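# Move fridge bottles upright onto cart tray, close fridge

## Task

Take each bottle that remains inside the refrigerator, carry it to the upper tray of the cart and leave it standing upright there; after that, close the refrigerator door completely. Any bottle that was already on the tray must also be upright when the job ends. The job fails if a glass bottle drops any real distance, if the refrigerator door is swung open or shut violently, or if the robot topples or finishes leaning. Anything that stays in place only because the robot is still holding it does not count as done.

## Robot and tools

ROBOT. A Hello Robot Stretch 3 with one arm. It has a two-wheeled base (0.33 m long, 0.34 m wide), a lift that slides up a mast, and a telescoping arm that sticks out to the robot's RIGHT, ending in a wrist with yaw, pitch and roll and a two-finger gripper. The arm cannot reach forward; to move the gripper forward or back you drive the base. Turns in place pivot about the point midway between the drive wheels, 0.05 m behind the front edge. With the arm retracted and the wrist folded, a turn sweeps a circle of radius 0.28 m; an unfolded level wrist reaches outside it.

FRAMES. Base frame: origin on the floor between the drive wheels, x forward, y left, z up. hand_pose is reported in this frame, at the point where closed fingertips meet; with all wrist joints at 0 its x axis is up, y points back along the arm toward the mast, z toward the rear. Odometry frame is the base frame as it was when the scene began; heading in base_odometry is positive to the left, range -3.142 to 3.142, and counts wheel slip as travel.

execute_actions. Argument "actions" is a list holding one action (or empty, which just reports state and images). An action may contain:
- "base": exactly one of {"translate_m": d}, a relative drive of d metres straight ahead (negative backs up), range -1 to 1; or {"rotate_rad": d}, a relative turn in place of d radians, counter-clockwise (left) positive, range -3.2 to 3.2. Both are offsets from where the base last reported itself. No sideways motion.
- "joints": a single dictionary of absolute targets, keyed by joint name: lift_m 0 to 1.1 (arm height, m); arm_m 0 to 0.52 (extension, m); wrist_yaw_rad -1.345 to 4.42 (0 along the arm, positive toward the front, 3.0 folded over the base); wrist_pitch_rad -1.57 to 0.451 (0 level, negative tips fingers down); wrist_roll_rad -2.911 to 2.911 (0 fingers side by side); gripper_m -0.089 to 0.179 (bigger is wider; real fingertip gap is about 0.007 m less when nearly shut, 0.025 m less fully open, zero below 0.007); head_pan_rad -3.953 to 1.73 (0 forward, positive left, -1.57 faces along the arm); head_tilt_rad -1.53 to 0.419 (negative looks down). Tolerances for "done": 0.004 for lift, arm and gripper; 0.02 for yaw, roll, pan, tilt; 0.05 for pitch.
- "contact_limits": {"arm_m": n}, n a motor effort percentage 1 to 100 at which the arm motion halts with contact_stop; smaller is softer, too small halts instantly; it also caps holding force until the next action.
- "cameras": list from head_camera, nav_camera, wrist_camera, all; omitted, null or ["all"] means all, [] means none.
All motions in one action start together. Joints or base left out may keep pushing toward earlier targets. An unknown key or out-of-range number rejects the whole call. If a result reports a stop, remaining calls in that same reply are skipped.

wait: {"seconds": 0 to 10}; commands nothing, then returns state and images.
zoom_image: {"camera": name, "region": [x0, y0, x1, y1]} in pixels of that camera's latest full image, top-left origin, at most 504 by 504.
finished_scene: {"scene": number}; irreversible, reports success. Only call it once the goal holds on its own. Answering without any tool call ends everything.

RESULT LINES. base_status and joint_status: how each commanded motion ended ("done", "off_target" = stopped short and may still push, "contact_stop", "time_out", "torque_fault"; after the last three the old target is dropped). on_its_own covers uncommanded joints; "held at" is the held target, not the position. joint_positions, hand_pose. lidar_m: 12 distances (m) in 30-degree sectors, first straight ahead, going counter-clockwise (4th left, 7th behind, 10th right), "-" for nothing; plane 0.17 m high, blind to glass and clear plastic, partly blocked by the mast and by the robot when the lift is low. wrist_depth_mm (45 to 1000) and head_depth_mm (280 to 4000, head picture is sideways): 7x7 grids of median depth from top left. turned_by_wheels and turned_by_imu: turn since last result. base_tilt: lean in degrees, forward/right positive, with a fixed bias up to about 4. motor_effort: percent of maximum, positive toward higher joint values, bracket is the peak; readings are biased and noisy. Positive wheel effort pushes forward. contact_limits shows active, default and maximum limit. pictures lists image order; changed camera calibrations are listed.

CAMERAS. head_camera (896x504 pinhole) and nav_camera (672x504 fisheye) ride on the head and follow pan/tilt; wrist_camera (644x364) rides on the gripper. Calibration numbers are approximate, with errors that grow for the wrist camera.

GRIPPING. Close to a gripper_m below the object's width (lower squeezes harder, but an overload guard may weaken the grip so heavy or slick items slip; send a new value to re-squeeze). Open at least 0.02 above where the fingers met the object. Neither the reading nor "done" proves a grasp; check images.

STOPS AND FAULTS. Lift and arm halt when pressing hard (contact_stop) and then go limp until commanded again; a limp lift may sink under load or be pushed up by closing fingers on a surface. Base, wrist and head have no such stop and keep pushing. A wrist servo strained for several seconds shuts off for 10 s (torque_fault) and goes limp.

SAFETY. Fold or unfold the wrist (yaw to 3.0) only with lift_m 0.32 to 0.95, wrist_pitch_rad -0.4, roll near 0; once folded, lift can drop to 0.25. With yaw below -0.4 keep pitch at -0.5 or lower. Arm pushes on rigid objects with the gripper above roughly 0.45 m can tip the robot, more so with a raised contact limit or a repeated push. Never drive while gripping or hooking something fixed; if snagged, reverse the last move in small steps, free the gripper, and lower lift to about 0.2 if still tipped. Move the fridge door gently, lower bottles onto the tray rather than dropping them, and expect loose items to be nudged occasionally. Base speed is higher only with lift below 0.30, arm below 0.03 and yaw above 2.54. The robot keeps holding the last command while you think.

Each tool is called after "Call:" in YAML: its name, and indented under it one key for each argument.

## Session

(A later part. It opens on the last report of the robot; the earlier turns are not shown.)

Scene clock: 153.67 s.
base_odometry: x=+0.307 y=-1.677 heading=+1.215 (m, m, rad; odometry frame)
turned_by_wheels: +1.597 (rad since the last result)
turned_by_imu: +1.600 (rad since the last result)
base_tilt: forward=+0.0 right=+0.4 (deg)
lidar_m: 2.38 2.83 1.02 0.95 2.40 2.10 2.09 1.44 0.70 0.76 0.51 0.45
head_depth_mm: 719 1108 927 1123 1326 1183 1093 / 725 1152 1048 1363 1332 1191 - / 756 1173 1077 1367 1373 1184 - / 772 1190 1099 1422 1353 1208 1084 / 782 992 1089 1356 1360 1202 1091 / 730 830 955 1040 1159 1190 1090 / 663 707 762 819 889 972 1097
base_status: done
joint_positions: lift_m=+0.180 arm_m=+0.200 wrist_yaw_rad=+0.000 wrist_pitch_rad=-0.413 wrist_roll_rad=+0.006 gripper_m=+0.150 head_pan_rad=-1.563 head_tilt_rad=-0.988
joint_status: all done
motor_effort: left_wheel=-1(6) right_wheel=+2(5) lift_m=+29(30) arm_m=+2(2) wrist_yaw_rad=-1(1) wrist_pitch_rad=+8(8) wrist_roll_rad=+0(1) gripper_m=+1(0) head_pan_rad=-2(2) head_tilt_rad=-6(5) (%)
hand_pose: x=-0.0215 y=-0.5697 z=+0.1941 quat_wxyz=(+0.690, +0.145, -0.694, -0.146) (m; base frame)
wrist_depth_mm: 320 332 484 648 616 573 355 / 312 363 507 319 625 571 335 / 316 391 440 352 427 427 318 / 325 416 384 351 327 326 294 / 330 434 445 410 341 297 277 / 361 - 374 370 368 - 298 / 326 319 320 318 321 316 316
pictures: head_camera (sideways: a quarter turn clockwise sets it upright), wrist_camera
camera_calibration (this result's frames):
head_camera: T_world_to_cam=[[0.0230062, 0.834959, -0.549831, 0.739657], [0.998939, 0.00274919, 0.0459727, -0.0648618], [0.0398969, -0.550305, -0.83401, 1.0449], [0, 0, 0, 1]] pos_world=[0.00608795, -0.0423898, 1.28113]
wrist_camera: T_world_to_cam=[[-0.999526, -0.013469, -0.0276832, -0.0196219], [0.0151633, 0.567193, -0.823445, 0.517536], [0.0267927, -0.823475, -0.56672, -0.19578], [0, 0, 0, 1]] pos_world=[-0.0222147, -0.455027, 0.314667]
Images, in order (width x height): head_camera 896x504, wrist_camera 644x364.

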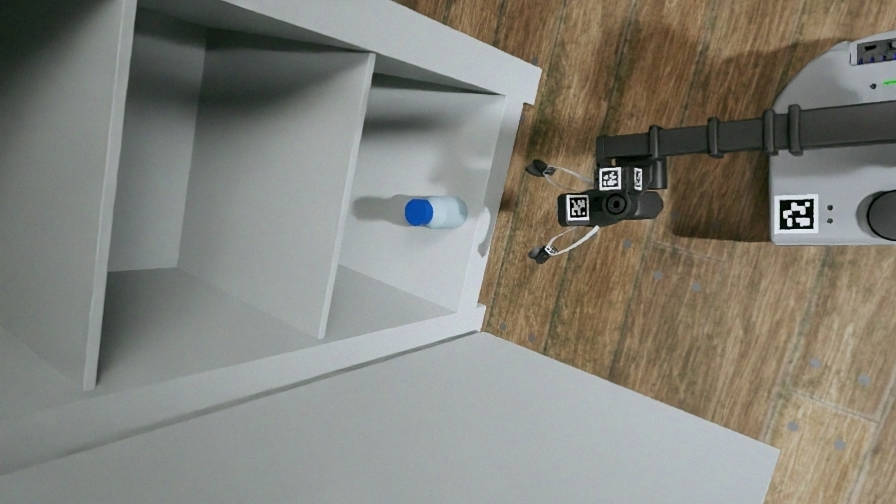

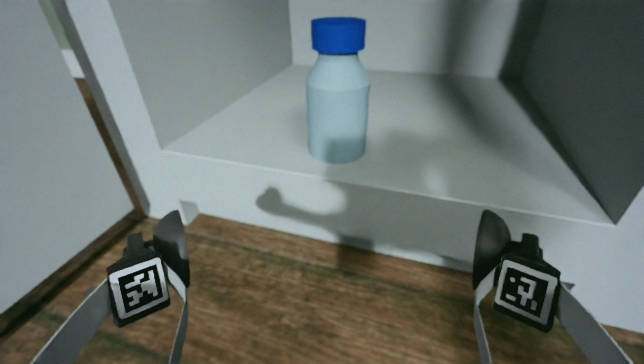

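Call:
execute_actions:
  actions:
    - {"base":{"translate_m":-0.006},"joints":{"arm_m":0.428,"lift_m":0.174}}
  cameras: ["wrist_camera"]

Call:
execute_actions:
  actions:
    - {"joints":{"gripper_m":0.026}}
  cameras: ["wrist_camera"]

Call:
execute_actions:
  actions:
    - {"joints":{"lift_m":0.21}}
  cameras: ["wrist_camera"]

Scene clock: 158.40 s.
base_odometry: x=+0.305 y=-1.682 heading=+1.215 (m, m, rad; odometry frame)
turned_by_wheels: +0.000 (rad since the last result)
turned_by_imu: -0.001 (rad since the last result)
base_tilt: forward=+0.1 right=+0.3 (deg)
lidar_m: 2.39 2.84 1.00 0.95 2.39 2.09 2.09 1.44 0.70 0.76 0.52 0.45
head_depth_mm: 718 1100 915 1163 1320 1182 1083 / 728 1144 1042 1338 1324 1195 - / 758 1175 1074 1417 1320 1190 - / 768 1196 1091 1408 1356 1208 1089 / 778 1015 1096 1367 1352 1211 1084 / 733 835 945 1052 1177 1201 1088 / 670 717 769 830 902 981 1093
base_status: done
joint_positions: lift_m=+0.174 arm_m=+0.428 wrist_yaw_rad=+0.000 wrist_pitch_rad=-0.413 wrist_roll_rad=+0.006 gripper_m=+0.150 head_pan_rad=-1.563 head_tilt_rad=-0.988
joint_status: all done
motor_effort: left_wheel=-1(4) right_wheel=+2(2) lift_m=+29(27) arm_m=+2(1) wrist_yaw_rad=+0(0) wrist_pitch_rad=+8(8) wrist_roll_rad=+1(1) gripper_m=+0(0) head_pan_rad=-2(1) head_tilt_rad=-6(6) (%)
hand_pose: x=-0.0215 y=-0.7977 z=+0.1881 quat_wxyz=(+0.690, +0.145, -0.694, -0.146) (m; base frame)
wrist_depth_mm: 215 270 389 455 416 389 364 / 217 279 386 125 449 417 385 / 225 287 374 97 388 408 380 / 230 292 320 108 298 311 310 / 237 264 248 119 236 261 252 / 217 - 215 127 205 - 209 / 195 185 184 151 178 181 181
pictures: wrist_camera
camera_calibration (this result's frames):
wrist_camera: T_world_to_cam=[[-0.999526, -0.0134673, -0.027684, -0.0228576], [0.015163, 0.567252, -0.823404, 0.641925], [0.0267928, -0.823434, -0.566779, -0.386878], [0, 0, 0, 1]] pos_world=[-0.0222147, -0.68301, 0.308656]
Images, in order (width x height): wrist_camera 644x364.

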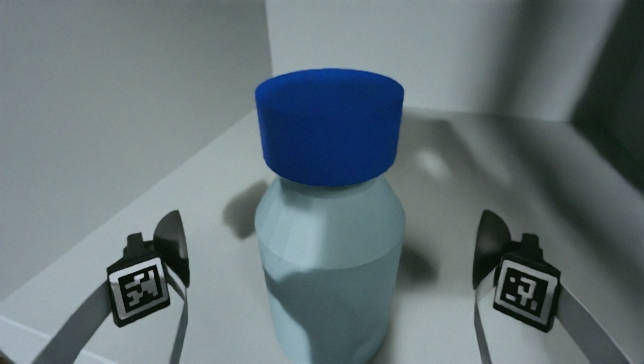

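Scene clock: 160.13 s.
base_odometry: x=+0.305 y=-1.682 heading=+1.215 (m, m, rad; odometry frame)
turned_by_wheels: +0.000 (rad since the last result)
turned_by_imu: +0.000 (rad since the last result)
base_tilt: forward=+0.0 right=+0.4 (deg)
lidar_m: 2.39 2.83 1.00 0.95 2.39 2.09 2.09 1.44 0.71 0.75 0.52 0.45
head_depth_mm: 718 1104 920 1161 1325 1179 1079 / 727 1148 1044 1338 1322 1183 - / 755 1171 1074 1410 1315 1195 - / 766 1196 1097 1414 1335 1204 1087 / 780 1016 1087 1365 1360 1205 1086 / 736 837 951 1050 1177 1188 1092 / 672 715 770 830 902 984 1097
base_status: not commanded
joint_positions: lift_m=+0.174 arm_m=+0.428 wrist_yaw_rad=+0.000 wrist_pitch_rad=-0.422 wrist_roll_rad=+0.006 gripper_m=+0.027 head_pan_rad=-1.563 head_tilt_rad=-0.988
joint_status: all done
motor_effort: left_wheel=-1(1) right_wheel=+1(3) lift_m=+30(30) arm_m=+2(2) wrist_yaw_rad=+1(0) wrist_pitch_rad=+13(14) wrist_roll_rad=+1(1) gripper_m=-19(94) head_pan_rad=-2(2) head_tilt_rad=-6(6) (%)
hand_pose: x=-0.0215 y=-0.7966 z=+0.1860 quat_wxyz=(+0.690, +0.148, -0.693, -0.149) (m; base frame)
wrist_depth_mm: 215 271 388 462 418 391 359 / 219 280 384 116 449 418 389 / 223 289 372 92 359 399 368 / 231 286 314 104 294 305 302 / 237 253 246 115 128 247 245 / 215 214 177 122 136 208 208 / 195 184 182 146 176 179 178
pictures: wrist_camera
camera_calibration (this result's frames):
wrist_camera: T_world_to_cam=[[-0.999526, -0.0131748, -0.0278067, -0.0226531], [0.0151852, 0.574777, -0.818169, 0.644583], [0.0267619, -0.818204, -0.574305, -0.381574], [0, 0, 0, 1]] pos_world=[-0.0222189, -0.682996, 0.307608]
Images, in order (width x height): wrist_camera 644x364.

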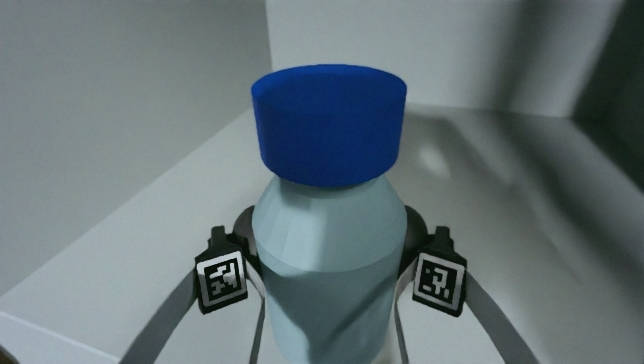

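Scene clock: 161.27 s.
base_odometry: x=+0.305 y=-1.682 heading=+1.215 (m, m, rad; odometry frame)
turned_by_wheels: +0.000 (rad since the last result)
turned_by_imu: +0.000 (rad since the last result)
base_tilt: forward=+0.0 right=+0.3 (deg)
lidar_m: 2.39 2.83 1.00 0.95 2.38 2.09 2.10 1.44 0.71 0.75 0.52 0.45
head_depth_mm: 720 1093 918 1171 1314 1188 1084 / 725 1148 1043 1343 1328 1186 - / 757 1173 1080 1407 1321 1191 - / 766 1196 1090 1409 1342 1203 1078 / 780 1011 1085 1363 1350 1205 1083 / 735 834 947 1056 1174 1191 1099 / 670 717 770 830 902 984 1098
base_status: not commanded
joint_positions: lift_m=+0.210 arm_m=+0.428 wrist_yaw_rad=+0.000 wrist_pitch_rad=-0.440 wrist_roll_rad=+0.006 gripper_m=+0.027 head_pan_rad=-1.563 head_tilt_rad=-0.988
joint_status: all done
motor_effort: left_wheel=-1(1) right_wheel=+1(3) lift_m=+49(51) arm_m=+2(1) wrist_yaw_rad=+0(0) wrist_pitch_rad=+24(26) wrist_roll_rad=+0(0) gripper_m=-19(20) head_pan_rad=-2(2) head_tilt_rad=-6(6) (%)
hand_pose: x=-0.0215 y=-0.7942 z=+0.2173 quat_wxyz=(+0.688, +0.154, -0.692, -0.155) (m; base frame)
wrist_depth_mm: 215 272 389 463 423 388 362 / 220 281 382 118 442 424 390 / 224 288 401 96 424 438 407 / 230 298 357 113 340 353 347 / 237 287 288 115 129 286 287 / 237 251 193 123 135 243 243 / 224 216 214 143 206 211 210
pictures: wrist_camera
camera_calibration (this result's frames):
wrist_camera: T_world_to_cam=[[-0.999526, -0.0126582, -0.0280458, -0.021289], [0.0151861, 0.589787, -0.807416, 0.678416], [0.0267615, -0.807459, -0.589316, -0.349848], [0, 0, 0, 1]] pos_world=[-0.022219, -0.682879, 0.340996]
Images, in order (width x height): wrist_camera 644x364.

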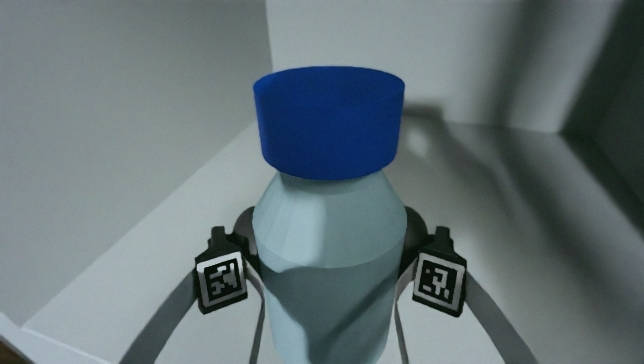

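Call:
execute_actions:
  actions:
    - {"joints":{"arm_m":0.1}}
  cameras: []

Call:
execute_actions:
  actions:
    - {"base":{"rotate_rad":-2.415},"joints":{"lift_m":0.6}}
  cameras: []

Call:
execute_actions:
  actions:
    - {"base":{"translate_m":-1.0},"joints":{"lift_m":0.97,"head_tilt_rad":-0.6}}
  cameras: ["wrist_camera"]

Call:
execute_actions:
  actions:
    - {"joints":{"arm_m":0.39}}
  cameras: ["head_camera","wrist_camera"]

Scene clock: 168.63 s.
base_odometry: x=+0.305 y=-1.682 heading=+1.215 (m, m, rad; odometry frame)
turned_by_wheels: +0.000 (rad since the last result)
turned_by_imu: -0.001 (rad since the last result)
base_tilt: forward=+0.2 right=+0.5 (deg)
lidar_m: 2.39 2.83 1.00 0.95 2.40 2.09 2.09 1.44 0.71 0.42 0.52 0.45
head_depth_mm: 722 1106 914 1173 1331 1187 1087 / 728 1147 1042 1346 1331 1203 - / 758 1171 1082 1365 1341 1168 - / 770 1200 1088 1418 1351 1200 1087 / 778 1011 1086 1368 1350 1208 1087 / 735 831 952 1057 1170 1197 1091 / 668 719 770 828 903 981 1097
base_status: not commanded
joint_positions: lift_m=+0.210 arm_m=+0.100 wrist_yaw_rad=+0.000 wrist_pitch_rad=-0.441 wrist_roll_rad=+0.006 gripper_m=+0.027 head_pan_rad=-1.563 head_tilt_rad=-0.988
joint_status: all done
motor_effort: left_wheel=-2(2) right_wheel=+2(3) lift_m=+49(49) arm_m=-3(0) wrist_yaw_rad=+0(0) wrist_pitch_rad=+25(25) wrist_roll_rad=+1(1) gripper_m=-20(19) head_pan_rad=-2(2) head_tilt_rad=-6(7) (%)
hand_pose: x=-0.0215 y=-0.4667 z=+0.2172 quat_wxyz=(+0.688, +0.154, -0.692, -0.155) (m; base frame)
wrist_depth_mm: 322 407 539 745 708 637 283 / 335 440 523 118 658 556 295 / 340 458 489 96 434 432 318 / 351 464 529 113 405 382 359 / 360 471 452 115 128 423 442 / 391 403 262 123 135 388 386 / 347 347 344 143 331 340 335
pictures: none
No camera images: the call's "cameras" was empty. Leave "cameras" out to get every camera's image.

Scene clock: 173.40 s.
base_odometry: x=+0.305 y=-1.682 heading=-1.200 (m, m, rad; odometry frame)
turned_by_wheels: -2.415 (rad since the last result)
turned_by_imu: -2.421 (rad since the last result)
base_tilt: forward=+0.1 right=+0.6 (deg)
lidar_m: 1.32 0.70 0.68 0.47 0.46 2.39 2.62 0.95 1.02 2.20 2.09 1.88
head_depth_mm: 2541 2052 1722 1515 1341 1205 - / 2471 2067 1749 1504 - 1180 - / 2331 2075 1771 1497 - 1189 - / 2235 2099 1779 1551 1345 1205 1086 / 2069 2139 1786 1555 1362 1209 1086 / 1966 2119 1794 1554 1369 1213 1090 / 1848 2071 1813 1559 1364 1223 1095
base_status: done
joint_positions: lift_m=+0.600 arm_m=+0.100 wrist_yaw_rad=+0.000 wrist_pitch_rad=-0.441 wrist_roll_rad=+0.006 gripper_m=+0.027 head_pan_rad=-1.563 head_tilt_rad=-0.988
joint_status: all done
motor_effort: left_wheel=+2(4) right_wheel=-1(5) lift_m=+48(49) arm_m=-3(3) wrist_yaw_rad=+0(0) wrist_pitch_rad=+25(25) wrist_roll_rad=+0(0) gripper_m=-20(19) head_pan_rad=-2(2) head_tilt_rad=-5(7) (%)
hand_pose: x=-0.0215 y=-0.4666 z=+0.6071 quat_wxyz=(+0.688, +0.155, -0.692, -0.156) (m; base frame)
wrist_depth_mm: - - - - - - - / - - - 118 - - - / - - - 96 - - - / - - - 113 - - - / - - - 115 128 - 804 / 868 857 472 123 135 842 808 / 759 746 745 143 723 723 724
pictures: none
No camera images: the call's "cameras" was empty. Leave "cameras" out to get every camera's image.

Scene clock: 184.37 s.
base_odometry: x=-0.058 y=-0.750 heading=-1.199 (m, m, rad; odometry frame)
turned_by_wheels: +0.000 (rad since the last result)
turned_by_imu: +0.002 (rad since the last result)
base_tilt: forward=+0.0 right=+0.3 (deg)
lidar_m: 1.66 0.88 2.16 2.23 2.13 2.09 1.72 1.64 0.68 0.58 0.58 2.69
head_depth_mm: 1798 1950 2012 - - 1209 1184 / 2025 2207 1146 - - 1205 1181 / 2308 2526 1138 - - 1190 1148 / 2548 2820 2924 910 1050 989 1143 / 2432 2651 2711 832 1023 941 1136 / 2311 2500 2628 907 761 1413 1218 / 2192 2365 2594 2356 1786 1458 1223
base_status: done
joint_positions: lift_m=+0.970 arm_m=+0.100 wrist_yaw_rad=+0.000 wrist_pitch_rad=-0.442 wrist_roll_rad=+0.006 gripper_m=+0.027 head_pan_rad=-1.563 head_tilt_rad=-0.606
joint_status: all done
motor_effort: left_wheel=+2(4) right_wheel=+0(3) lift_m=+49(50) arm_m=-3(3) wrist_yaw_rad=+0(0) wrist_pitch_rad=+25(25) wrist_roll_rad=+0(1) gripper_m=-20(19) head_pan_rad=-2(2) head_tilt_rad=+2(28) (%)
hand_pose: x=-0.0215 y=-0.4666 z=+0.9771 quat_wxyz=(+0.688, +0.155, -0.692, -0.156) (m; base frame)
wrist_depth_mm: - - - - - - - / - - 684 118 767 - - / - - 458 96 621 579 - / - 535 499 113 491 428 462 / - 397 328 115 129 526 - / - 330 245 123 135 - - / - - 620 143 618 - -
pictures: wrist_camera
camera_calibration (this result's frames):
wrist_camera: T_world_to_cam=[[-0.999526, -0.0126875, -0.0280664, 0.00418614], [0.0151554, 0.590697, -0.806751, 1.09842], [0.0268144, -0.806794, -0.590224, 0.363597], [0, 0, 0, 1]] pos_world=[-0.0222124, -0.35543, 1.10087]
Images, in order (width x height): wrist_camera 644x364.

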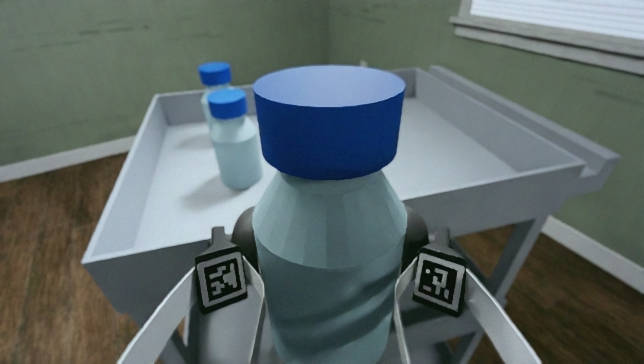

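Scene clock: 187.73 s.
base_odometry: x=-0.058 y=-0.750 heading=-1.199 (m, m, rad; odometry frame)
turned_by_wheels: +0.000 (rad since the last result)
turned_by_imu: +0.000 (rad since the last result)
base_tilt: forward=+0.1 right=+0.5 (deg)
lidar_m: 1.66 0.88 2.16 2.23 2.13 2.09 1.72 1.64 0.68 0.58 0.58 2.69
head_depth_mm: 1800 1898 - 792 1064 1205 1179 / 2012 2139 1094 873 1101 1185 1186 / 2299 2494 - 877 1076 1160 1144 / 2492 2816 2891 886 1045 989 1148 / 2414 2642 2705 832 1029 945 1128 / 2271 2494 2628 905 764 1406 1212 / 2167 2346 2578 2353 1796 1465 1224
base_status: not commanded
joint_positions: lift_m=+0.970 arm_m=+0.390 wrist_yaw_rad=+0.000 wrist_pitch_rad=-0.442 wrist_roll_rad=+0.006 gripper_m=+0.027 head_pan_rad=-1.563 head_tilt_rad=-0.606
joint_status: all done
motor_effort: left_wheel=+2(2) right_wheel=-2(1) lift_m=+49(49) arm_m=+2(4) wrist_yaw_rad=+0(1) wrist_pitch_rad=+25(25) wrist_roll_rad=+0(0) gripper_m=-19(19) head_pan_rad=-2(3) head_tilt_rad=+3(3) (%)
hand_pose: x=-0.0215 y=-0.7560 z=+0.9771 quat_wxyz=(+0.688, +0.155, -0.692, -0.156) (m; base frame)
wrist_depth_mm: - - - - - - 988 / - - - 117 - - - / - - - 96 532 534 - / - 348 478 113 489 449 427 / 380 342 396 115 128 411 349 / 340 218 243 122 135 347 335 / 313 225 300 142 295 302 301
pictures: head_camera (sideways: a quarter turn clockwise sets it upright), wrist_camera
camera_calibration (this result's frames):
head_camera: T_world_to_cam=[[0.0250289, 0.570132, -0.821172, 1.09324], [0.998808, 0.0201782, 0.0444527, -0.0629049], [0.0419137, -0.821305, -0.568947, 0.700161], [0, 0, 0, 1]] pos_world=[0.00612085, -0.046979, 1.29889]
wrist_camera: T_world_to_cam=[[-0.999526, -0.0126856, -0.0280663, 0.000515235], [0.0151564, 0.590698, -0.80675, 1.26937], [0.0268128, -0.806793, -0.590226, 0.130109], [0, 0, 0, 1]] pos_world=[-0.0222126, -0.644835, 1.10087]
Images, in order (width x height): head_camera 896x504, wrist_camera 644x364.

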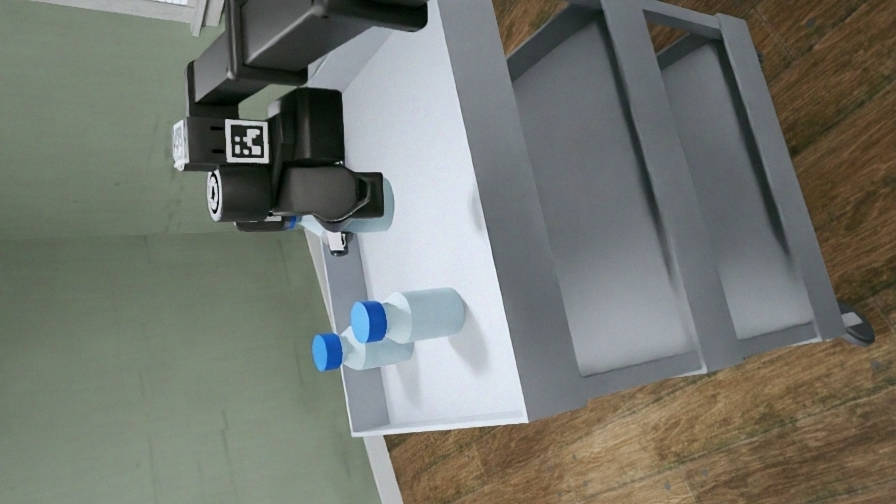

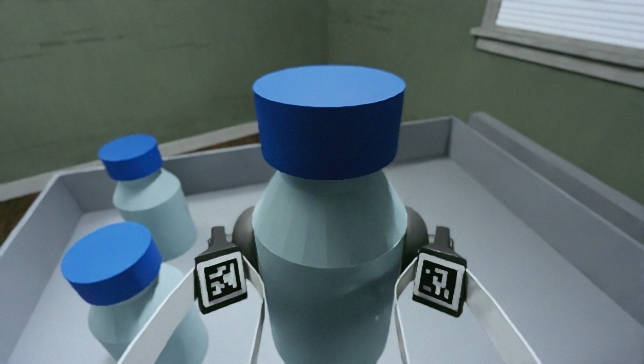

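Call:
execute_actions:
  actions:
    - {"joints":{"lift_m":0.843}}
  cameras: []

Call:
execute_actions:
  actions:
    - {"joints":{"gripper_m":0.11}}
  cameras: ["wrist_camera"]

Call:
execute_actions:
  actions:
    - {"joints":{"lift_m":0.93}}
  cameras: []

Call:
execute_actions:
  actions:
    - {"joints":{"arm_m":0}}
  cameras: ["wrist_camera"]

Call:
execute_actions:
  actions:
    - {"base":{"rotate_rad":0.98},"joints":{"wrist_yaw_rad":2.2,"gripper_m":0,"lift_m":0.75}}
  cameras: []

Call:
execute_actions:
  actions:
    - {"base":{"translate_m":0.63},"joints":{"lift_m":0.38,"head_tilt_rad":-1,"head_pan_rad":-1.9}}
  cameras: []

Call:
execute_actions:
  actions:
    - {"base":{"rotate_rad":1.2},"joints":{"wrist_yaw_rad":1.2}}
  cameras: ["head_camera","nav_camera"]

Scene clock: 194.50 s.
base_odometry: x=-0.058 y=-0.750 heading=-1.199 (m, m, rad; odometry frame)
turned_by_wheels: +0.000 (rad since the last result)
turned_by_imu: -0.001 (rad since the last result)
base_tilt: forward=+0.1 right=+0.5 (deg)
lidar_m: 1.66 0.88 2.16 2.23 2.14 2.09 1.72 1.64 0.69 0.58 0.58 2.70
head_depth_mm: 1791 1936 1112 906 - 1207 1186 / 2032 2229 2193 756 1099 1191 1179 / 2327 2554 2629 - 1073 1164 1144 / 2554 2784 2939 854 1053 987 1148 / 2414 2652 2768 829 1028 942 1128 / 2298 2485 2657 904 767 1411 1211 / 2168 2338 2584 2335 1807 1452 1219
base_status: not commanded
joint_positions: lift_m=+0.843 arm_m=+0.390 wrist_yaw_rad=+0.000 wrist_pitch_rad=-0.428 wrist_roll_rad=+0.006 gripper_m=+0.027 head_pan_rad=-1.563 head_tilt_rad=-0.606
joint_status: all done
motor_effort: left_wheel=+2(2) right_wheel=-1(1) lift_m=+29(44) arm_m=+2(2) wrist_yaw_rad=+0(1) wrist_pitch_rad=+17(25) wrist_roll_rad=+0(0) gripper_m=-19(21) head_pan_rad=-2(2) head_tilt_rad=+3(3) (%)
hand_pose: x=-0.0215 y=-0.7578 z=+0.8538 quat_wxyz=(+0.689, +0.150, -0.693, -0.151) (m; base frame)
wrist_depth_mm: - - - - - - 964 / 153 377 407 116 460 418 349 / 153 295 385 94 374 390 320 / 153 196 313 111 292 303 300 / 161 191 245 115 128 249 246 / 183 199 177 123 136 208 208 / 185 184 184 144 177 181 180
pictures: none
No camera images: the call's "cameras" was empty. Leave "cameras" out to get every camera's image.

Scene clock: 195.87 s.
base_odometry: x=-0.058 y=-0.750 heading=-1.199 (m, m, rad; odometry frame)
turned_by_wheels: +0.000 (rad since the last result)
turned_by_imu: +0.000 (rad since the last result)
base_tilt: forward=+0.2 right=+0.5 (deg)
lidar_m: 1.66 0.88 2.15 2.23 2.13 2.09 1.73 1.64 0.69 0.58 0.58 2.69
head_depth_mm: 1808 1935 1112 905 - 1210 1179 / 2016 2193 2216 758 1099 1189 1193 / 2303 2542 2616 - 1073 1166 1144 / 2550 2794 2991 853 1046 986 1141 / 2391 2677 2732 833 1025 944 1127 / 2283 2511 2599 906 763 1417 1218 / 2155 2350 2602 2363 1810 1453 1225
base_status: not commanded
joint_positions: lift_m=+0.843 arm_m=+0.390 wrist_yaw_rad=+0.000 wrist_pitch_rad=-0.423 wrist_roll_rad=+0.006 gripper_m=+0.110 head_pan_rad=-1.563 head_tilt_rad=-0.606
joint_status: all done
motor_effort: left_wheel=+2(2) right_wheel=-1(1) lift_m=+29(30) arm_m=+2(2) wrist_yaw_rad=+0(0) wrist_pitch_rad=+14(17) wrist_roll_rad=+1(0) gripper_m=-1(80) head_pan_rad=-2(2) head_tilt_rad=+4(3) (%)
hand_pose: x=-0.0215 y=-0.7584 z=+0.8548 quat_wxyz=(+0.690, +0.148, -0.693, -0.149) (m; base frame)
wrist_depth_mm: - - - - - - 996 / 156 383 408 123 467 422 353 / 152 293 389 97 381 383 319 / 153 199 315 106 295 310 301 / 160 190 246 118 135 254 249 / 178 190 207 126 199 218 208 / 187 185 185 151 180 181 181
pictures: wrist_camera
camera_calibration (this result's frames):
wrist_camera: T_world_to_cam=[[-0.999526, -0.0132021, -0.0278257, -0.00354503], [0.0151588, 0.575578, -0.817606, 1.16997], [0.02681, -0.81764, -0.575105, 0.0348472], [0, 0, 0, 1]] pos_world=[-0.022213, -0.644965, 0.976519]
Images, in order (width x height): wrist_camera 644x364.

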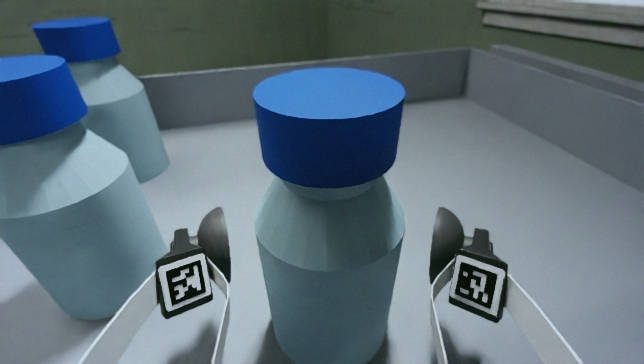

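Scene clock: 197.50 s.
base_odometry: x=-0.058 y=-0.750 heading=-1.199 (m, m, rad; odometry frame)
turned_by_wheels: +0.000 (rad since the last result)
turned_by_imu: +0.000 (rad since the last result)
base_tilt: forward=+0.0 right=+0.5 (deg)
lidar_m: 1.65 0.88 2.16 2.23 2.13 2.09 1.72 1.64 0.68 0.58 0.58 2.70
head_depth_mm: 1809 1929 - 791 1057 1205 1177 / 2039 2182 - 871 1103 1183 1194 / 2313 2528 - 814 1067 1159 1142 / 2532 2803 2988 854 1052 988 1145 / 2421 2658 2765 831 1027 941 1133 / 2312 2497 2603 905 762 1407 1209 / 2174 2325 2584 2358 1807 1458 1222
base_status: not commanded
joint_positions: lift_m=+0.930 arm_m=+0.390 wrist_yaw_rad=+0.000 wrist_pitch_rad=-0.422 wrist_roll_rad=+0.006 gripper_m=+0.110 head_pan_rad=-1.563 head_tilt_rad=-0.606
joint_status: all done
motor_effort: left_wheel=+2(2) right_wheel=-1(1) lift_m=+46(48) arm_m=+2(2) wrist_yaw_rad=+0(0) wrist_pitch_rad=+13(14) wrist_roll_rad=+1(0) gripper_m=+0(0) head_pan_rad=-2(2) head_tilt_rad=+4(2) (%)
hand_pose: x=-0.0215 y=-0.7586 z=+0.9415 quat_wxyz=(+0.690, +0.148, -0.693, -0.149) (m; base frame)
wrist_depth_mm: - - - - - - 961 / - - - - - - - / - 335 - 505 526 481 - / 402 325 462 467 469 422 353 / 185 203 381 175 372 379 334 / 304 199 317 151 304 321 308 / 271 229 272 168 270 271 268
pictures: none
No camera images: the call's "cameras" was empty. Leave "cameras" out to get every camera's image.

Scene clock: 201.57 s.
base_odometry: x=-0.058 y=-0.750 heading=-1.199 (m, m, rad; odometry frame)
turned_by_wheels: +0.000 (rad since the last result)
turned_by_imu: -0.001 (rad since the last result)
base_tilt: forward=+0.1 right=+0.3 (deg)
lidar_m: 1.65 0.88 2.16 2.24 2.13 2.09 1.72 1.64 0.68 0.58 0.58 2.70
head_depth_mm: 1801 1951 1106 894 1096 - - / 2019 2194 1141 871 1171 - - / 2297 2582 1136 812 1145 - - / 2560 2764 2890 855 747 992 1142 / 2421 2665 2796 834 1024 941 1131 / 2270 2511 2646 907 763 1416 1225 / 2181 2338 2587 2341 1804 1448 1223
base_status: not commanded
joint_positions: lift_m=+0.930 arm_m=+0.001 wrist_yaw_rad=+0.000 wrist_pitch_rad=-0.422 wrist_roll_rad=+0.006 gripper_m=+0.110 head_pan_rad=-1.563 head_tilt_rad=-0.606
joint_status: all done
joint sent to its limit — the command would take arm_m past its lower limit, so that joint was sent only as far as its limit.
motor_effort: left_wheel=+2(2) right_wheel=-1(1) lift_m=+46(46) arm_m=-3(3) wrist_yaw_rad=+0(0) wrist_pitch_rad=+13(13) wrist_roll_rad=+0(0) gripper_m=+1(0) head_pan_rad=-2(1) head_tilt_rad=+3(3) (%)
hand_pose: x=-0.0215 y=-0.3704 z=+0.9415 quat_wxyz=(+0.690, +0.148, -0.693, -0.149) (m; base frame)
wrist_depth_mm: - - - - - - - / - - 733 786 791 - - / - - 580 555 606 502 - / - 439 403 437 482 - - / - - 807 846 837 - - / - - 706 705 697 - - / - - 582 898 933 - -
pictures: wrist_camera
camera_calibration (this result's frames):
wrist_camera: T_world_to_cam=[[-0.999526, -0.0132342, -0.027811, 0.0039669], [0.0151582, 0.574666, -0.818248, 1.01779], [0.0268109, -0.818281, -0.574193, 0.400959], [0, 0, 0, 1]] pos_world=[-0.0222129, -0.256738, 1.06314]
Images, in order (width x height): wrist_camera 644x364.

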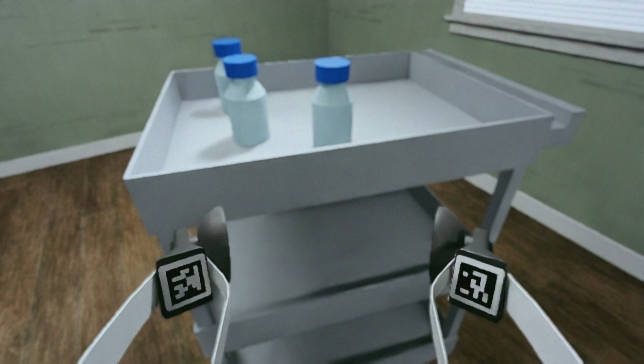

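Scene clock: 204.10 s.
base_odometry: x=-0.058 y=-0.750 heading=-0.220 (m, m, rad; odometry frame)
turned_by_wheels: +0.980 (rad since the last result)
turned_by_imu: +0.982 (rad since the last result)
base_tilt: forward=-0.2 right=+0.3 (deg)
lidar_m: 2.13 2.29 1.67 2.09 1.76 1.64 0.72 0.58 0.58 2.66 1.65 0.88
head_depth_mm: 2116 2341 2583 2189 1724 1403 1198 / 2211 2432 2729 2246 1721 1406 1211 / 2307 2550 2849 2247 1758 1421 1258 / 2435 2721 2940 2302 1748 1431 1228 / 2505 2868 3061 2278 1792 1444 1200 / 2666 2900 3082 2309 1794 1438 1211 / 2528 2680 2820 2360 1815 1459 1221
base_status: done
joint_positions: lift_m=+0.750 arm_m=+0.001 wrist_yaw_rad=+2.198 wrist_pitch_rad=-0.421 wrist_roll_rad=+0.006 gripper_m=+0.000 head_pan_rad=-1.563 head_tilt_rad=-0.606
joint_status: all done
motor_effort: left_wheel=-2(4) right_wheel=+3(7) lift_m=+29(42) arm_m=-3(3) wrist_yaw_rad=+2(3) wrist_pitch_rad=+13(13) wrist_roll_rad=+0(0) gripper_m=-2(81) head_pan_rad=-2(2) head_tilt_rad=+3(4) (%)
hand_pose: x=+0.1600 y=-0.0150 z=+0.7622 quat_wxyz=(+0.446, +0.684, -0.183, +0.547) (m; base frame)
wrist_depth_mm: - - - - - - - / - - - - - - - / - - - - - - - / - - - - - - - / - - - - - - - / - - - - - - - / 896 894 919 894 881 908 879
pictures: none
No camera images: the call's "cameras" was empty. Leave "cameras" out to get every camera's image.

Scene clock: 211.63 s.
base_odometry: x=+0.557 y=-0.888 heading=-0.220 (m, m, rad; odometry frame)
turned_by_wheels: +0.000 (rad since the last result)
turned_by_imu: -0.002 (rad since the last result)
base_tilt: forward=+0.0 right=+0.4 (deg)
lidar_m: 1.55 1.97 1.87 1.55 2.40 2.20 1.21 1.07 2.88 2.45 0.41 0.77
head_depth_mm: 2436 2046 1718 1494 1321 1185 1100 / 2464 2083 1743 1507 1332 1202 - / 2493 2099 1777 1526 1333 1227 - / 2519 2111 1777 1527 1346 1244 - / 2560 2133 1776 1555 1360 1204 1089 / 2583 2171 1800 1554 1366 1164 1099 / 2628 2153 1832 1561 743 1181 1101
base_status: done
joint_positions: lift_m=+0.380 arm_m=+0.001 wrist_yaw_rad=+2.198 wrist_pitch_rad=-0.421 wrist_roll_rad=+0.006 gripper_m=+0.000 head_pan_rad=-1.893 head_tilt_rad=-0.988
joint_status: all done
motor_effort: left_wheel=-1(3) right_wheel=+1(5) lift_m=+28(28) arm_m=-3(3) wrist_yaw_rad=+2(2) wrist_pitch_rad=+13(13) wrist_roll_rad=+1(0) gripper_m=-3(2) head_pan_rad=-2(19) head_tilt_rad=-6(32) (%)
hand_pose: x=+0.1600 y=-0.0150 z=+0.3922 quat_wxyz=(+0.446, +0.684, -0.183, +0.547) (m; base frame)
wrist_depth_mm: - - - - - - - / - - - - - - - / - - - - - - - / 939 914 910 886 903 888 858 / 746 726 707 - 720 717 713 / 622 628 625 - 599 594 602 / 534 532 525 522 507 515 513
pictures: none
No camera images: the call's "cameras" was empty. Leave "cameras" out to get every camera's image.

Scene clock: 214.47 s.
base_odometry: x=+0.557 y=-0.888 heading=+0.980 (m, m, rad; odometry frame)
turned_by_wheels: +1.200 (rad since the last result)
turned_by_imu: +1.202 (rad since the last result)
base_tilt: forward=+0.1 right=+0.3 (deg)
lidar_m: 1.87 1.55 2.27 2.20 1.09 1.07 2.89 0.41 0.42 1.45 1.61 1.92
head_depth_mm: 447 450 515 638 1281 1184 1106 / 547 613 700 805 988 1196 - / 701 811 967 1190 1312 1225 - / 1096 1356 1669 1536 1344 1243 1073 / 1398 1632 1784 1547 1353 1226 1084 / 1349 1581 1756 1556 1366 1231 1090 / 1307 1523 1740 1562 1367 1219 1093
base_status: done
joint_positions: lift_m=+0.380 arm_m=+0.001 wrist_yaw_rad=+1.202 wrist_pitch_rad=-0.421 wrist_roll_rad=+0.006 gripper_m=+0.000 head_pan_rad=-1.893 head_tilt_rad=-0.988
joint_status: all done
motor_effort: left_wheel=-1(6) right_wheel=+2(6) lift_m=+29(29) arm_m=-2(2) wrist_yaw_rad=-2(2) wrist_pitch_rad=+13(13) wrist_roll_rad=+0(0) gripper_m=-4(2) head_pan_rad=-1(2) head_tilt_rad=-5(6) (%)
hand_pose: x=+0.1875 y=-0.2274 z=+0.3922 quat_wxyz=(+0.653, +0.514, -0.488, +0.267) (m; base frame)
wrist_depth_mm: - - - - - - - / - - - - - - - / - - - - - - - / 894 904 902 922 883 869 872 / 751 745 730 - 717 716 714 / 614 624 611 - 602 598 589 / 526 532 525 527 517 527 516
pictures: head_camera (sideways: a quarter turn clockwise sets it upright), nav_camera (sideways: a quarter turn counterclockwise sets it upright)
camera_calibration (this result's frames):
head_camera: T_world_to_cam=[[0.292246, 0.782515, -0.549784, 0.737953], [0.945966, -0.32099, 0.0459724, -0.0645383], [-0.140501, -0.533512, -0.834041, 1.04604], [0, 0, 0, 1]] pos_world=[-0.00764246, -0.0400991, 1.28113]
nav_camera: T_world_to_cam=[[-0.267696, -0.780869, 0.564431, -0.687443], [-0.954078, 0.296572, -0.0422001, 0.112947], [-0.134442, -0.549808, -0.824401, 1.02405], [0, 0, 0, 1]] pos_world=[0.0614085, -0.00727159, 1.237]
Images, in order (width x height): head_camera 896x504, nav_camera 672x504.

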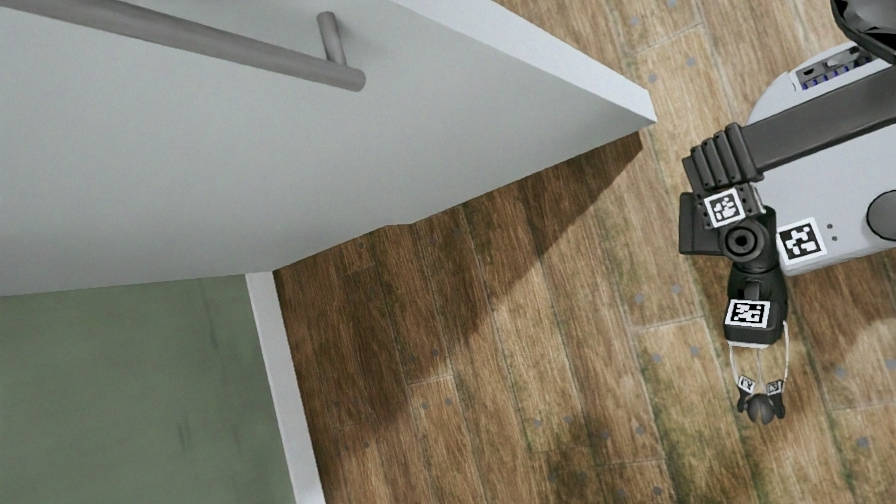

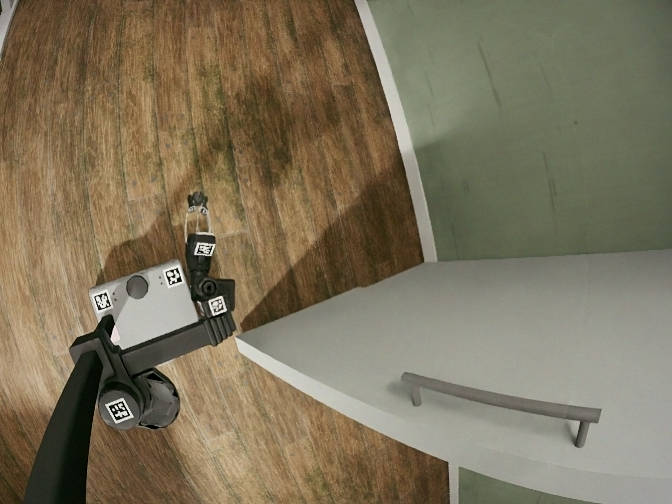

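Call:
execute_actions:
  actions:
    - {"base":{"rotate_rad":0.1},"joints":{"wrist_yaw_rad":-0.38,"arm_m":0.08}}
  cameras: []

Call:
execute_actions:
  actions:
    - {"base":{"translate_m":-0.57}}
  cameras: ["head_camera"]

Call:
execute_actions:
  actions:
    - {"joints":{"arm_m":0.16}}
  cameras: ["head_camera"]

Scene clock: 219.00 s.
base_odometry: x=+0.557 y=-0.888 heading=+1.080 (m, m, rad; odometry frame)
turned_by_wheels: +0.100 (rad since the last result)
turned_by_imu: +0.099 (rad since the last result)
base_tilt: forward=+0.0 right=+0.5 (deg)
lidar_m: 1.56 1.55 2.23 2.20 1.07 1.23 2.89 0.42 0.47 1.53 1.67 1.88
head_depth_mm: 539 581 616 692 839 1184 1091 / 691 763 848 960 1100 1190 - / 1067 1230 1387 1467 1330 1193 - / 1407 1660 1773 1523 1379 1167 1080 / 1385 1615 1777 1518 1349 1202 1082 / 1348 1591 1776 1530 1359 1215 1096 / 1324 1564 1761 1554 1366 1219 1098
base_status: done
joint_positions: lift_m=+0.380 arm_m=+0.080 wrist_yaw_rad=-0.378 wrist_pitch_rad=-0.421 wrist_roll_rad=+0.006 gripper_m=+0.000 head_pan_rad=-1.893 head_tilt_rad=-0.988
joint_status: all done
motor_effort: left_wheel=-1(6) right_wheel=+1(5) lift_m=+29(29) arm_m=+2(2) wrist_yaw_rad=-2(2) wrist_pitch_rad=+13(13) wrist_roll_rad=+0(1) gripper_m=-2(3) head_pan_rad=-2(2) head_tilt_rad=-6(7) (%)
hand_pose: x=-0.1042 y=-0.4328 z=+0.3922 quat_wxyz=(+0.650, +0.015, -0.708, -0.276) (m; base frame)
wrist_depth_mm: 958 - - - 522 335 248 / - - - - 547 345 249 / - - - - 562 353 258 / 920 905 889 883 603 370 262 / 736 731 743 - 616 381 268 / 610 612 600 - 577 389 275 / 536 532 524 521 522 403 281
pictures: none
No camera images: the call's "cameras" was empty. Leave "cameras" out to get every camera's image.

Scene clock: 225.93 s.
base_odometry: x=+0.289 y=-1.390 heading=+1.080 (m, m, rad; odometry frame)
turned_by_wheels: +0.000 (rad since the last result)
turned_by_imu: +0.000 (rad since the last result)
base_tilt: forward=-0.1 right=+0.4 (deg)
lidar_m: 2.11 2.67 2.34 0.81 0.86 2.34 2.32 1.79 0.70 0.71 1.58 2.43
head_depth_mm: 586 1609 1725 1502 1327 1177 1101 / 608 721 884 1433 1327 1197 - / 617 734 906 1184 1343 1207 - / 626 745 925 1201 1376 1164 1068 / 632 759 941 1239 1360 1202 1091 / 643 768 958 1276 1365 1216 1088 / 652 784 982 1565 1376 1223 1093
base_status: done
joint_positions: lift_m=+0.380 arm_m=+0.080 wrist_yaw_rad=-0.379 wrist_pitch_rad=-0.423 wrist_roll_rad=+0.006 gripper_m=+0.000 head_pan_rad=-1.893 head_tilt_rad=-0.988
joint_status: not commanded
motor_effort: left_wheel=-1(5) right_wheel=+2(10) lift_m=+29(29) arm_m=+2(2) wrist_yaw_rad=-1(39) wrist_pitch_rad=+14(17) wrist_roll_rad=+1(1) gripper_m=-4(6) head_pan_rad=-2(3) head_tilt_rad=-5(6) (%)
hand_pose: x=-0.1042 y=-0.4325 z=+0.3918 quat_wxyz=(+0.649, +0.015, -0.708, -0.276) (m; base frame)
wrist_depth_mm: 381 372 358 349 340 332 - / 884 407 395 383 373 360 - / - 453 438 421 413 403 - / 911 513 498 475 461 466 865 / 734 609 557 - 509 694 721 / 613 622 609 - 581 599 593 / 523 535 525 526 522 524 514
pictures: head_camera (sideways: a quarter turn clockwise sets it upright)
camera_calibration (this result's frames):
head_camera: T_world_to_cam=[[0.292264, 0.782546, -0.54973, 0.737883], [0.945962, -0.321001, 0.0459721, -0.0645379], [-0.140489, -0.53346, -0.834076, 1.04609], [0, 0, 0, 1]] pos_world=[-0.00764238, -0.0400977, 1.28112]
Images, in order (width x height): head_camera 896x504.

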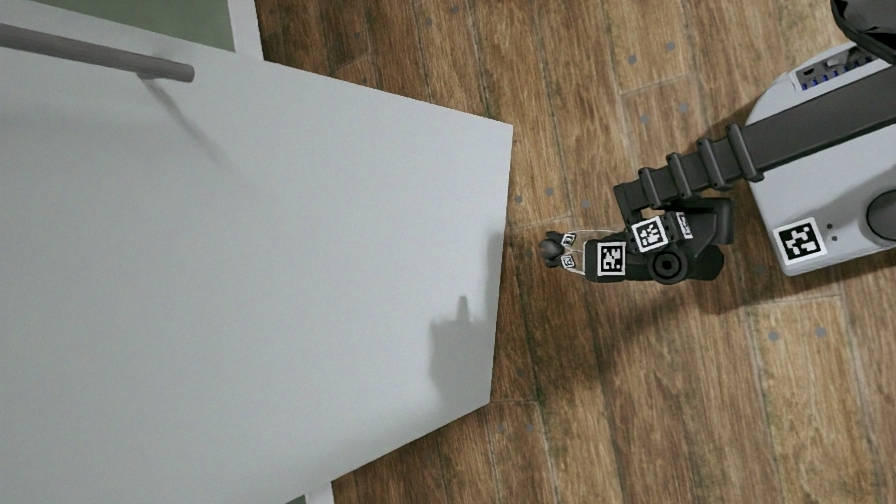

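Scene clock: 227.73 s.
base_odometry: x=+0.289 y=-1.390 heading=+1.080 (m, m, rad; odometry frame)
turned_by_wheels: +0.000 (rad since the last result)
turned_by_imu: +0.000 (rad since the last result)
base_tilt: forward=-0.1 right=+0.5 (deg)
lidar_m: 2.11 2.67 2.34 0.81 0.87 2.33 2.32 1.79 0.82 0.81 1.58 2.43
head_depth_mm: 1380 1689 1719 1496 1321 1182 1098 / 751 910 1268 1477 1341 1196 - / 745 891 1102 1442 1359 1191 - / 733 871 1076 1381 1393 1192 1071 / 714 851 1039 1350 1359 1194 1081 / 705 829 1011 1303 1366 1219 1100 / 690 813 1023 1552 1375 1222 1097
base_status: not commanded
joint_positions: lift_m=+0.380 arm_m=+0.160 wrist_yaw_rad=-0.379 wrist_pitch_rad=-0.422 wrist_roll_rad=+0.006 gripper_m=+0.000 head_pan_rad=-1.893 head_tilt_rad=-0.988
joint_status: all done
motor_effort: left_wheel=-2(2) right_wheel=+1(2) lift_m=+29(29) arm_m=+2(1) wrist_yaw_rad=-2(2) wrist_pitch_rad=+13(14) wrist_roll_rad=+1(0) gripper_m=-3(3) head_pan_rad=-2(3) head_tilt_rad=-7(6) (%)
hand_pose: x=-0.1043 y=-0.5126 z=+0.3919 quat_wxyz=(+0.649, +0.015, -0.708, -0.276) (m; base frame)
wrist_depth_mm: 325 338 359 376 398 422 - / 356 369 388 409 441 476 - / 934 401 431 454 492 - - / 905 441 474 507 549 846 877 / 742 509 531 - 623 694 706 / 620 599 595 - 609 601 601 / 528 531 523 520 516 527 512
pictures: head_camera (sideways: a quarter turn clockwise sets it upright)
camera_calibration (this result's frames):
head_camera: T_world_to_cam=[[0.292264, 0.782546, -0.54973, 0.737883], [0.945962, -0.321002, 0.0459721, -0.0645379], [-0.140489, -0.53346, -0.834076, 1.04609], [0, 0, 0, 1]] pos_world=[-0.00764239, -0.0400977, 1.28112]
Images, in order (width x height): head_camera 896x504.

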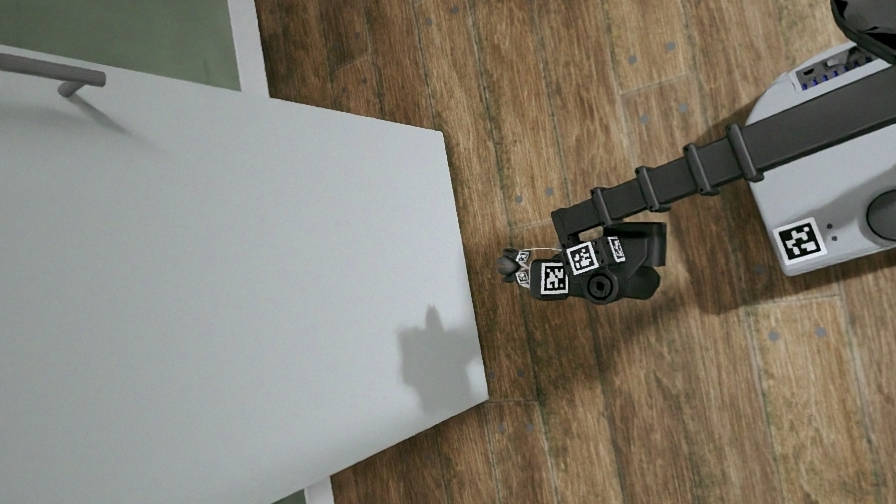

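It looks shut (parallel to the floorboards). I'll confirm with a gentle press.

Call:
execute_actions:
  actions:
    - {"base":{"translate_m":-0.2},"joints":{"arm_m":0.38,"wrist_yaw_rad":-0.1}}
  cameras: []

Call:
execute_actions:
  actions:
    - {"joints":{"arm_m":0.43},"contact_limits":{"arm_m":10}}
  cameras: ["head_camera"]

Scene clock: 233.77 s.
base_odometry: x=+0.194 y=-1.567 heading=+1.080 (m, m, rad; odometry frame)
turned_by_wheels: +0.000 (rad since the last result)
turned_by_imu: +0.000 (rad since the last result)
base_tilt: forward=+0.0 right=+0.4 (deg)
lidar_m: 2.31 2.88 2.36 0.80 0.97 2.14 2.12 1.76 0.79 0.79 0.86 2.39
head_depth_mm: 1381 1640 1731 1493 1332 1185 1097 / 1344 1610 1743 1516 1331 1198 - / 1292 1536 1769 1523 1368 1196 - / 694 835 1031 1270 1330 1201 1069 / 690 819 1005 1206 1359 1209 1095 / 677 801 981 1259 1362 1215 1098 / 663 783 949 1209 1371 1217 1096
base_status: done
joint_positions: lift_m=+0.380 arm_m=+0.380 wrist_yaw_rad=-0.101 wrist_pitch_rad=-0.422 wrist_roll_rad=+0.006 gripper_m=+0.000 head_pan_rad=-1.893 head_tilt_rad=-0.988
joint_status: all done
motor_effort: left_wheel=-1(6) right_wheel=+2(4) lift_m=+29(29) arm_m=+2(0) wrist_yaw_rad=+0(3) wrist_pitch_rad=+13(14) wrist_roll_rad=+1(0) gripper_m=-2(3) head_pan_rad=-2(2) head_tilt_rad=-7(5) (%)
hand_pose: x=-0.0440 y=-0.7474 z=+0.3920 quat_wxyz=(+0.681, +0.113, -0.700, -0.183) (m; base frame)
wrist_depth_mm: 153 150 146 143 141 137 134 / 169 165 160 157 153 150 147 / 187 183 178 173 169 164 161 / 214 206 199 193 189 183 178 / 244 236 225 - 209 206 199 / 286 276 262 - 241 234 227 / 346 328 311 298 287 275 266
pictures: none
No camera images: the call's "cameras" was empty. Leave "cameras" out to get every camera's image.

Scene clock: 235.37 s.
base_odometry: x=+0.194 y=-1.567 heading=+1.080 (m, m, rad; odometry frame)
turned_by_wheels: +0.000 (rad since the last result)
turned_by_imu: +0.000 (rad since the last result)
base_tilt: forward=+0.1 right=+0.5 (deg)
lidar_m: 2.30 2.88 2.37 0.80 0.97 2.14 2.13 1.76 0.79 0.78 0.86 2.39
head_depth_mm: 1371 1655 1722 1500 1321 1185 1100 / 1352 1603 1735 1502 1331 1183 - / 1289 1562 1741 1512 1359 1195 - / 695 834 1033 1302 1325 1197 1072 / 691 818 1004 1360 1349 1215 1088 / 678 802 979 1242 1355 1215 1095 / 666 783 951 1208 1370 1223 1099
base_status: not commanded
joint_positions: lift_m=+0.380 arm_m=+0.405 wrist_yaw_rad=-0.105 wrist_pitch_rad=-0.427 wrist_roll_rad=+0.006 gripper_m=+0.000 head_pan_rad=-1.893 head_tilt_rad=-0.989
joint_status: arm_m contact_stop (moved +0.025 of +0.050)
on_its_own: arm_m is slack since a contact_stop, until your next command for it (your +0.430 is given up)
motor_effort: left_wheel=-1(3) right_wheel=+2(4) lift_m=+29(29) arm_m=-1(12) wrist_yaw_rad=+6(9) wrist_pitch_rad=+16(27) wrist_roll_rad=+1(1) gripper_m=-2(3) head_pan_rad=-2(2) head_tilt_rad=-5(6) (%)
contact_limits: arm_m 10 (drawing in: default 18, maximum 28; extending or still: default 23, maximum 38)
hand_pose: x=-0.0449 y=-0.7718 z=+0.3910 quat_wxyz=(+0.681, +0.113, -0.700, -0.186) (m; base frame)
wrist_depth_mm: 129 127 123 121 119 116 114 / 142 139 135 133 130 127 124 / 157 154 149 147 144 140 137 / 180 173 169 165 159 155 151 / 205 199 193 - 178 176 169 / 242 233 223 - 203 201 193 / 293 280 264 255 245 234 225
pictures: head_camera (sideways: a quarter turn clockwise sets it upright)
camera_calibration (this result's frames):
head_camera: T_world_to_cam=[[0.292623, 0.783107, -0.548739, 0.73659], [0.945882, -0.321237, 0.0459664, -0.0645299], [-0.140279, -0.532494, -0.834729, 1.04694], [0, 0, 0, 1]] pos_world=[-0.00764238, -0.0400716, 1.28107]
Images, in order (width x height): head_camera 896x504.

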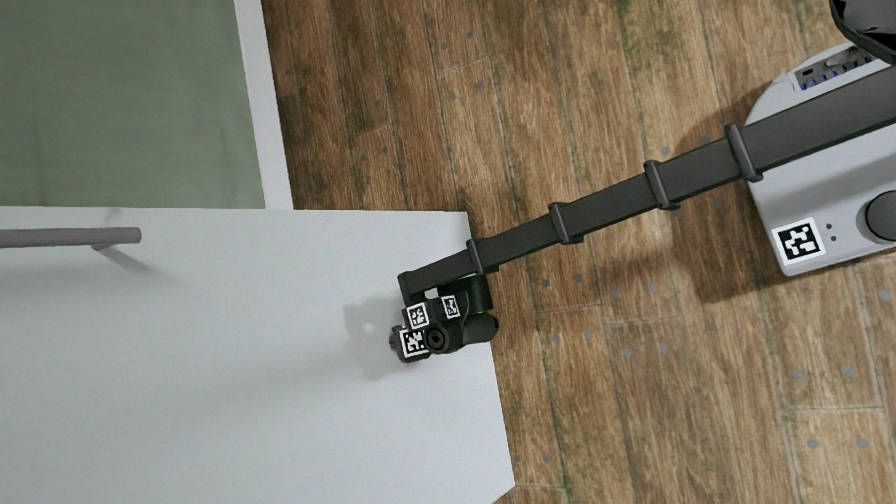

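Call:
execute_actions:
  actions:
    - {"joints":{"arm_m":0.35,"head_pan_rad":1.5,"head_tilt_rad":-0.4}}
  cameras: ["head_camera"]

Scene clock: 239.10 s.
base_odometry: x=+0.194 y=-1.567 heading=+1.080 (m, m, rad; odometry frame)
turned_by_wheels: +0.000 (rad since the last result)
turned_by_imu: +0.000 (rad since the last result)
base_tilt: forward=+0.2 right=+0.4 (deg)
lidar_m: 2.30 2.88 2.37 0.80 0.97 2.14 2.12 1.76 0.79 0.78 0.86 2.39
head_depth_mm: 1918 2085 2236 2426 2150 1651 1339 / 1934 2084 2203 2408 2187 1659 1333 / 1963 2084 2247 1394 1421 1481 1309 / 1988 2111 2287 1153 946 1055 1238 / 1992 2118 2272 1248 1273 1213 1288 / 2013 2158 2338 1169 1309 1231 1300 / 2059 2204 2385 2523 2028 1655 1428
base_status: not commanded
joint_positions: lift_m=+0.380 arm_m=+0.350 wrist_yaw_rad=-0.101 wrist_pitch_rad=-0.423 wrist_roll_rad=+0.006 gripper_m=+0.000 head_pan_rad=+1.493 head_tilt_rad=-0.409
joint_status: all done
motor_effort: left_wheel=-1(1) right_wheel=+2(2) lift_m=+29(29) arm_m=-3(3) wrist_yaw_rad=+1(6) wrist_pitch_rad=+14(16) wrist_roll_rad=+0(0) gripper_m=-2(2) head_pan_rad=+3(28) head_tilt_rad=+5(37) (%)
hand_pose: x=-0.0442 y=-0.7179 z=+0.3919 quat_wxyz=(+0.681, +0.113, -0.700, -0.184) (m; base frame)
wrist_depth_mm: 181 177 174 170 166 163 159 / 200 195 190 187 181 177 173 / 221 217 210 206 200 195 190 / 250 245 238 229 223 217 212 / 291 279 267 - 251 243 237 / 341 325 310 - 284 280 280 / 416 393 369 351 343 329 505
pictures: head_camera (sideways: a quarter turn clockwise sets it upright)
camera_calibration (this result's frames):
head_camera: T_world_to_cam=[[-0.0602399, -0.394372, -0.916974, 1.21871], [-0.997539, 0.0567947, 0.0411063, -0.0463815], [0.0358681, 0.917194, -0.396823, 0.476236], [0, 0, 0, 1]] pos_world=[0.0100661, 0.0464606, 1.30842]
Images, in order (width x height): head_camera 896x504.

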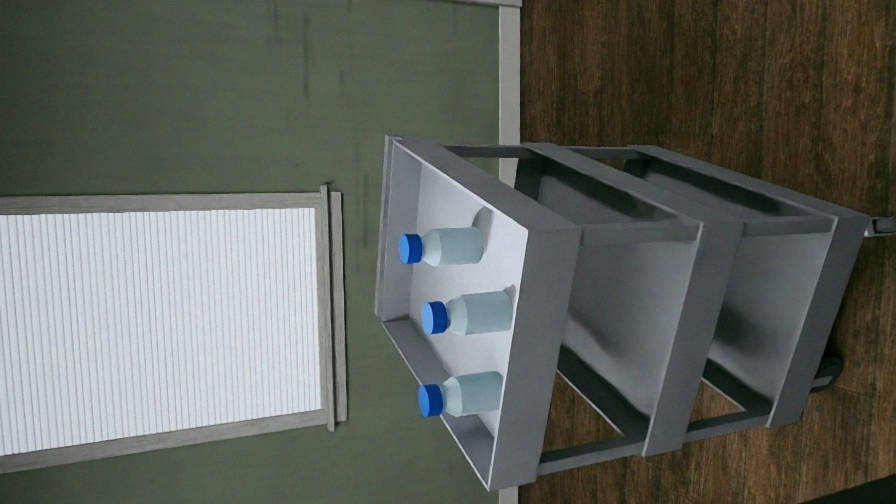

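Call:
finished_scene:
  scene: 2

The scene is finished: the task was done.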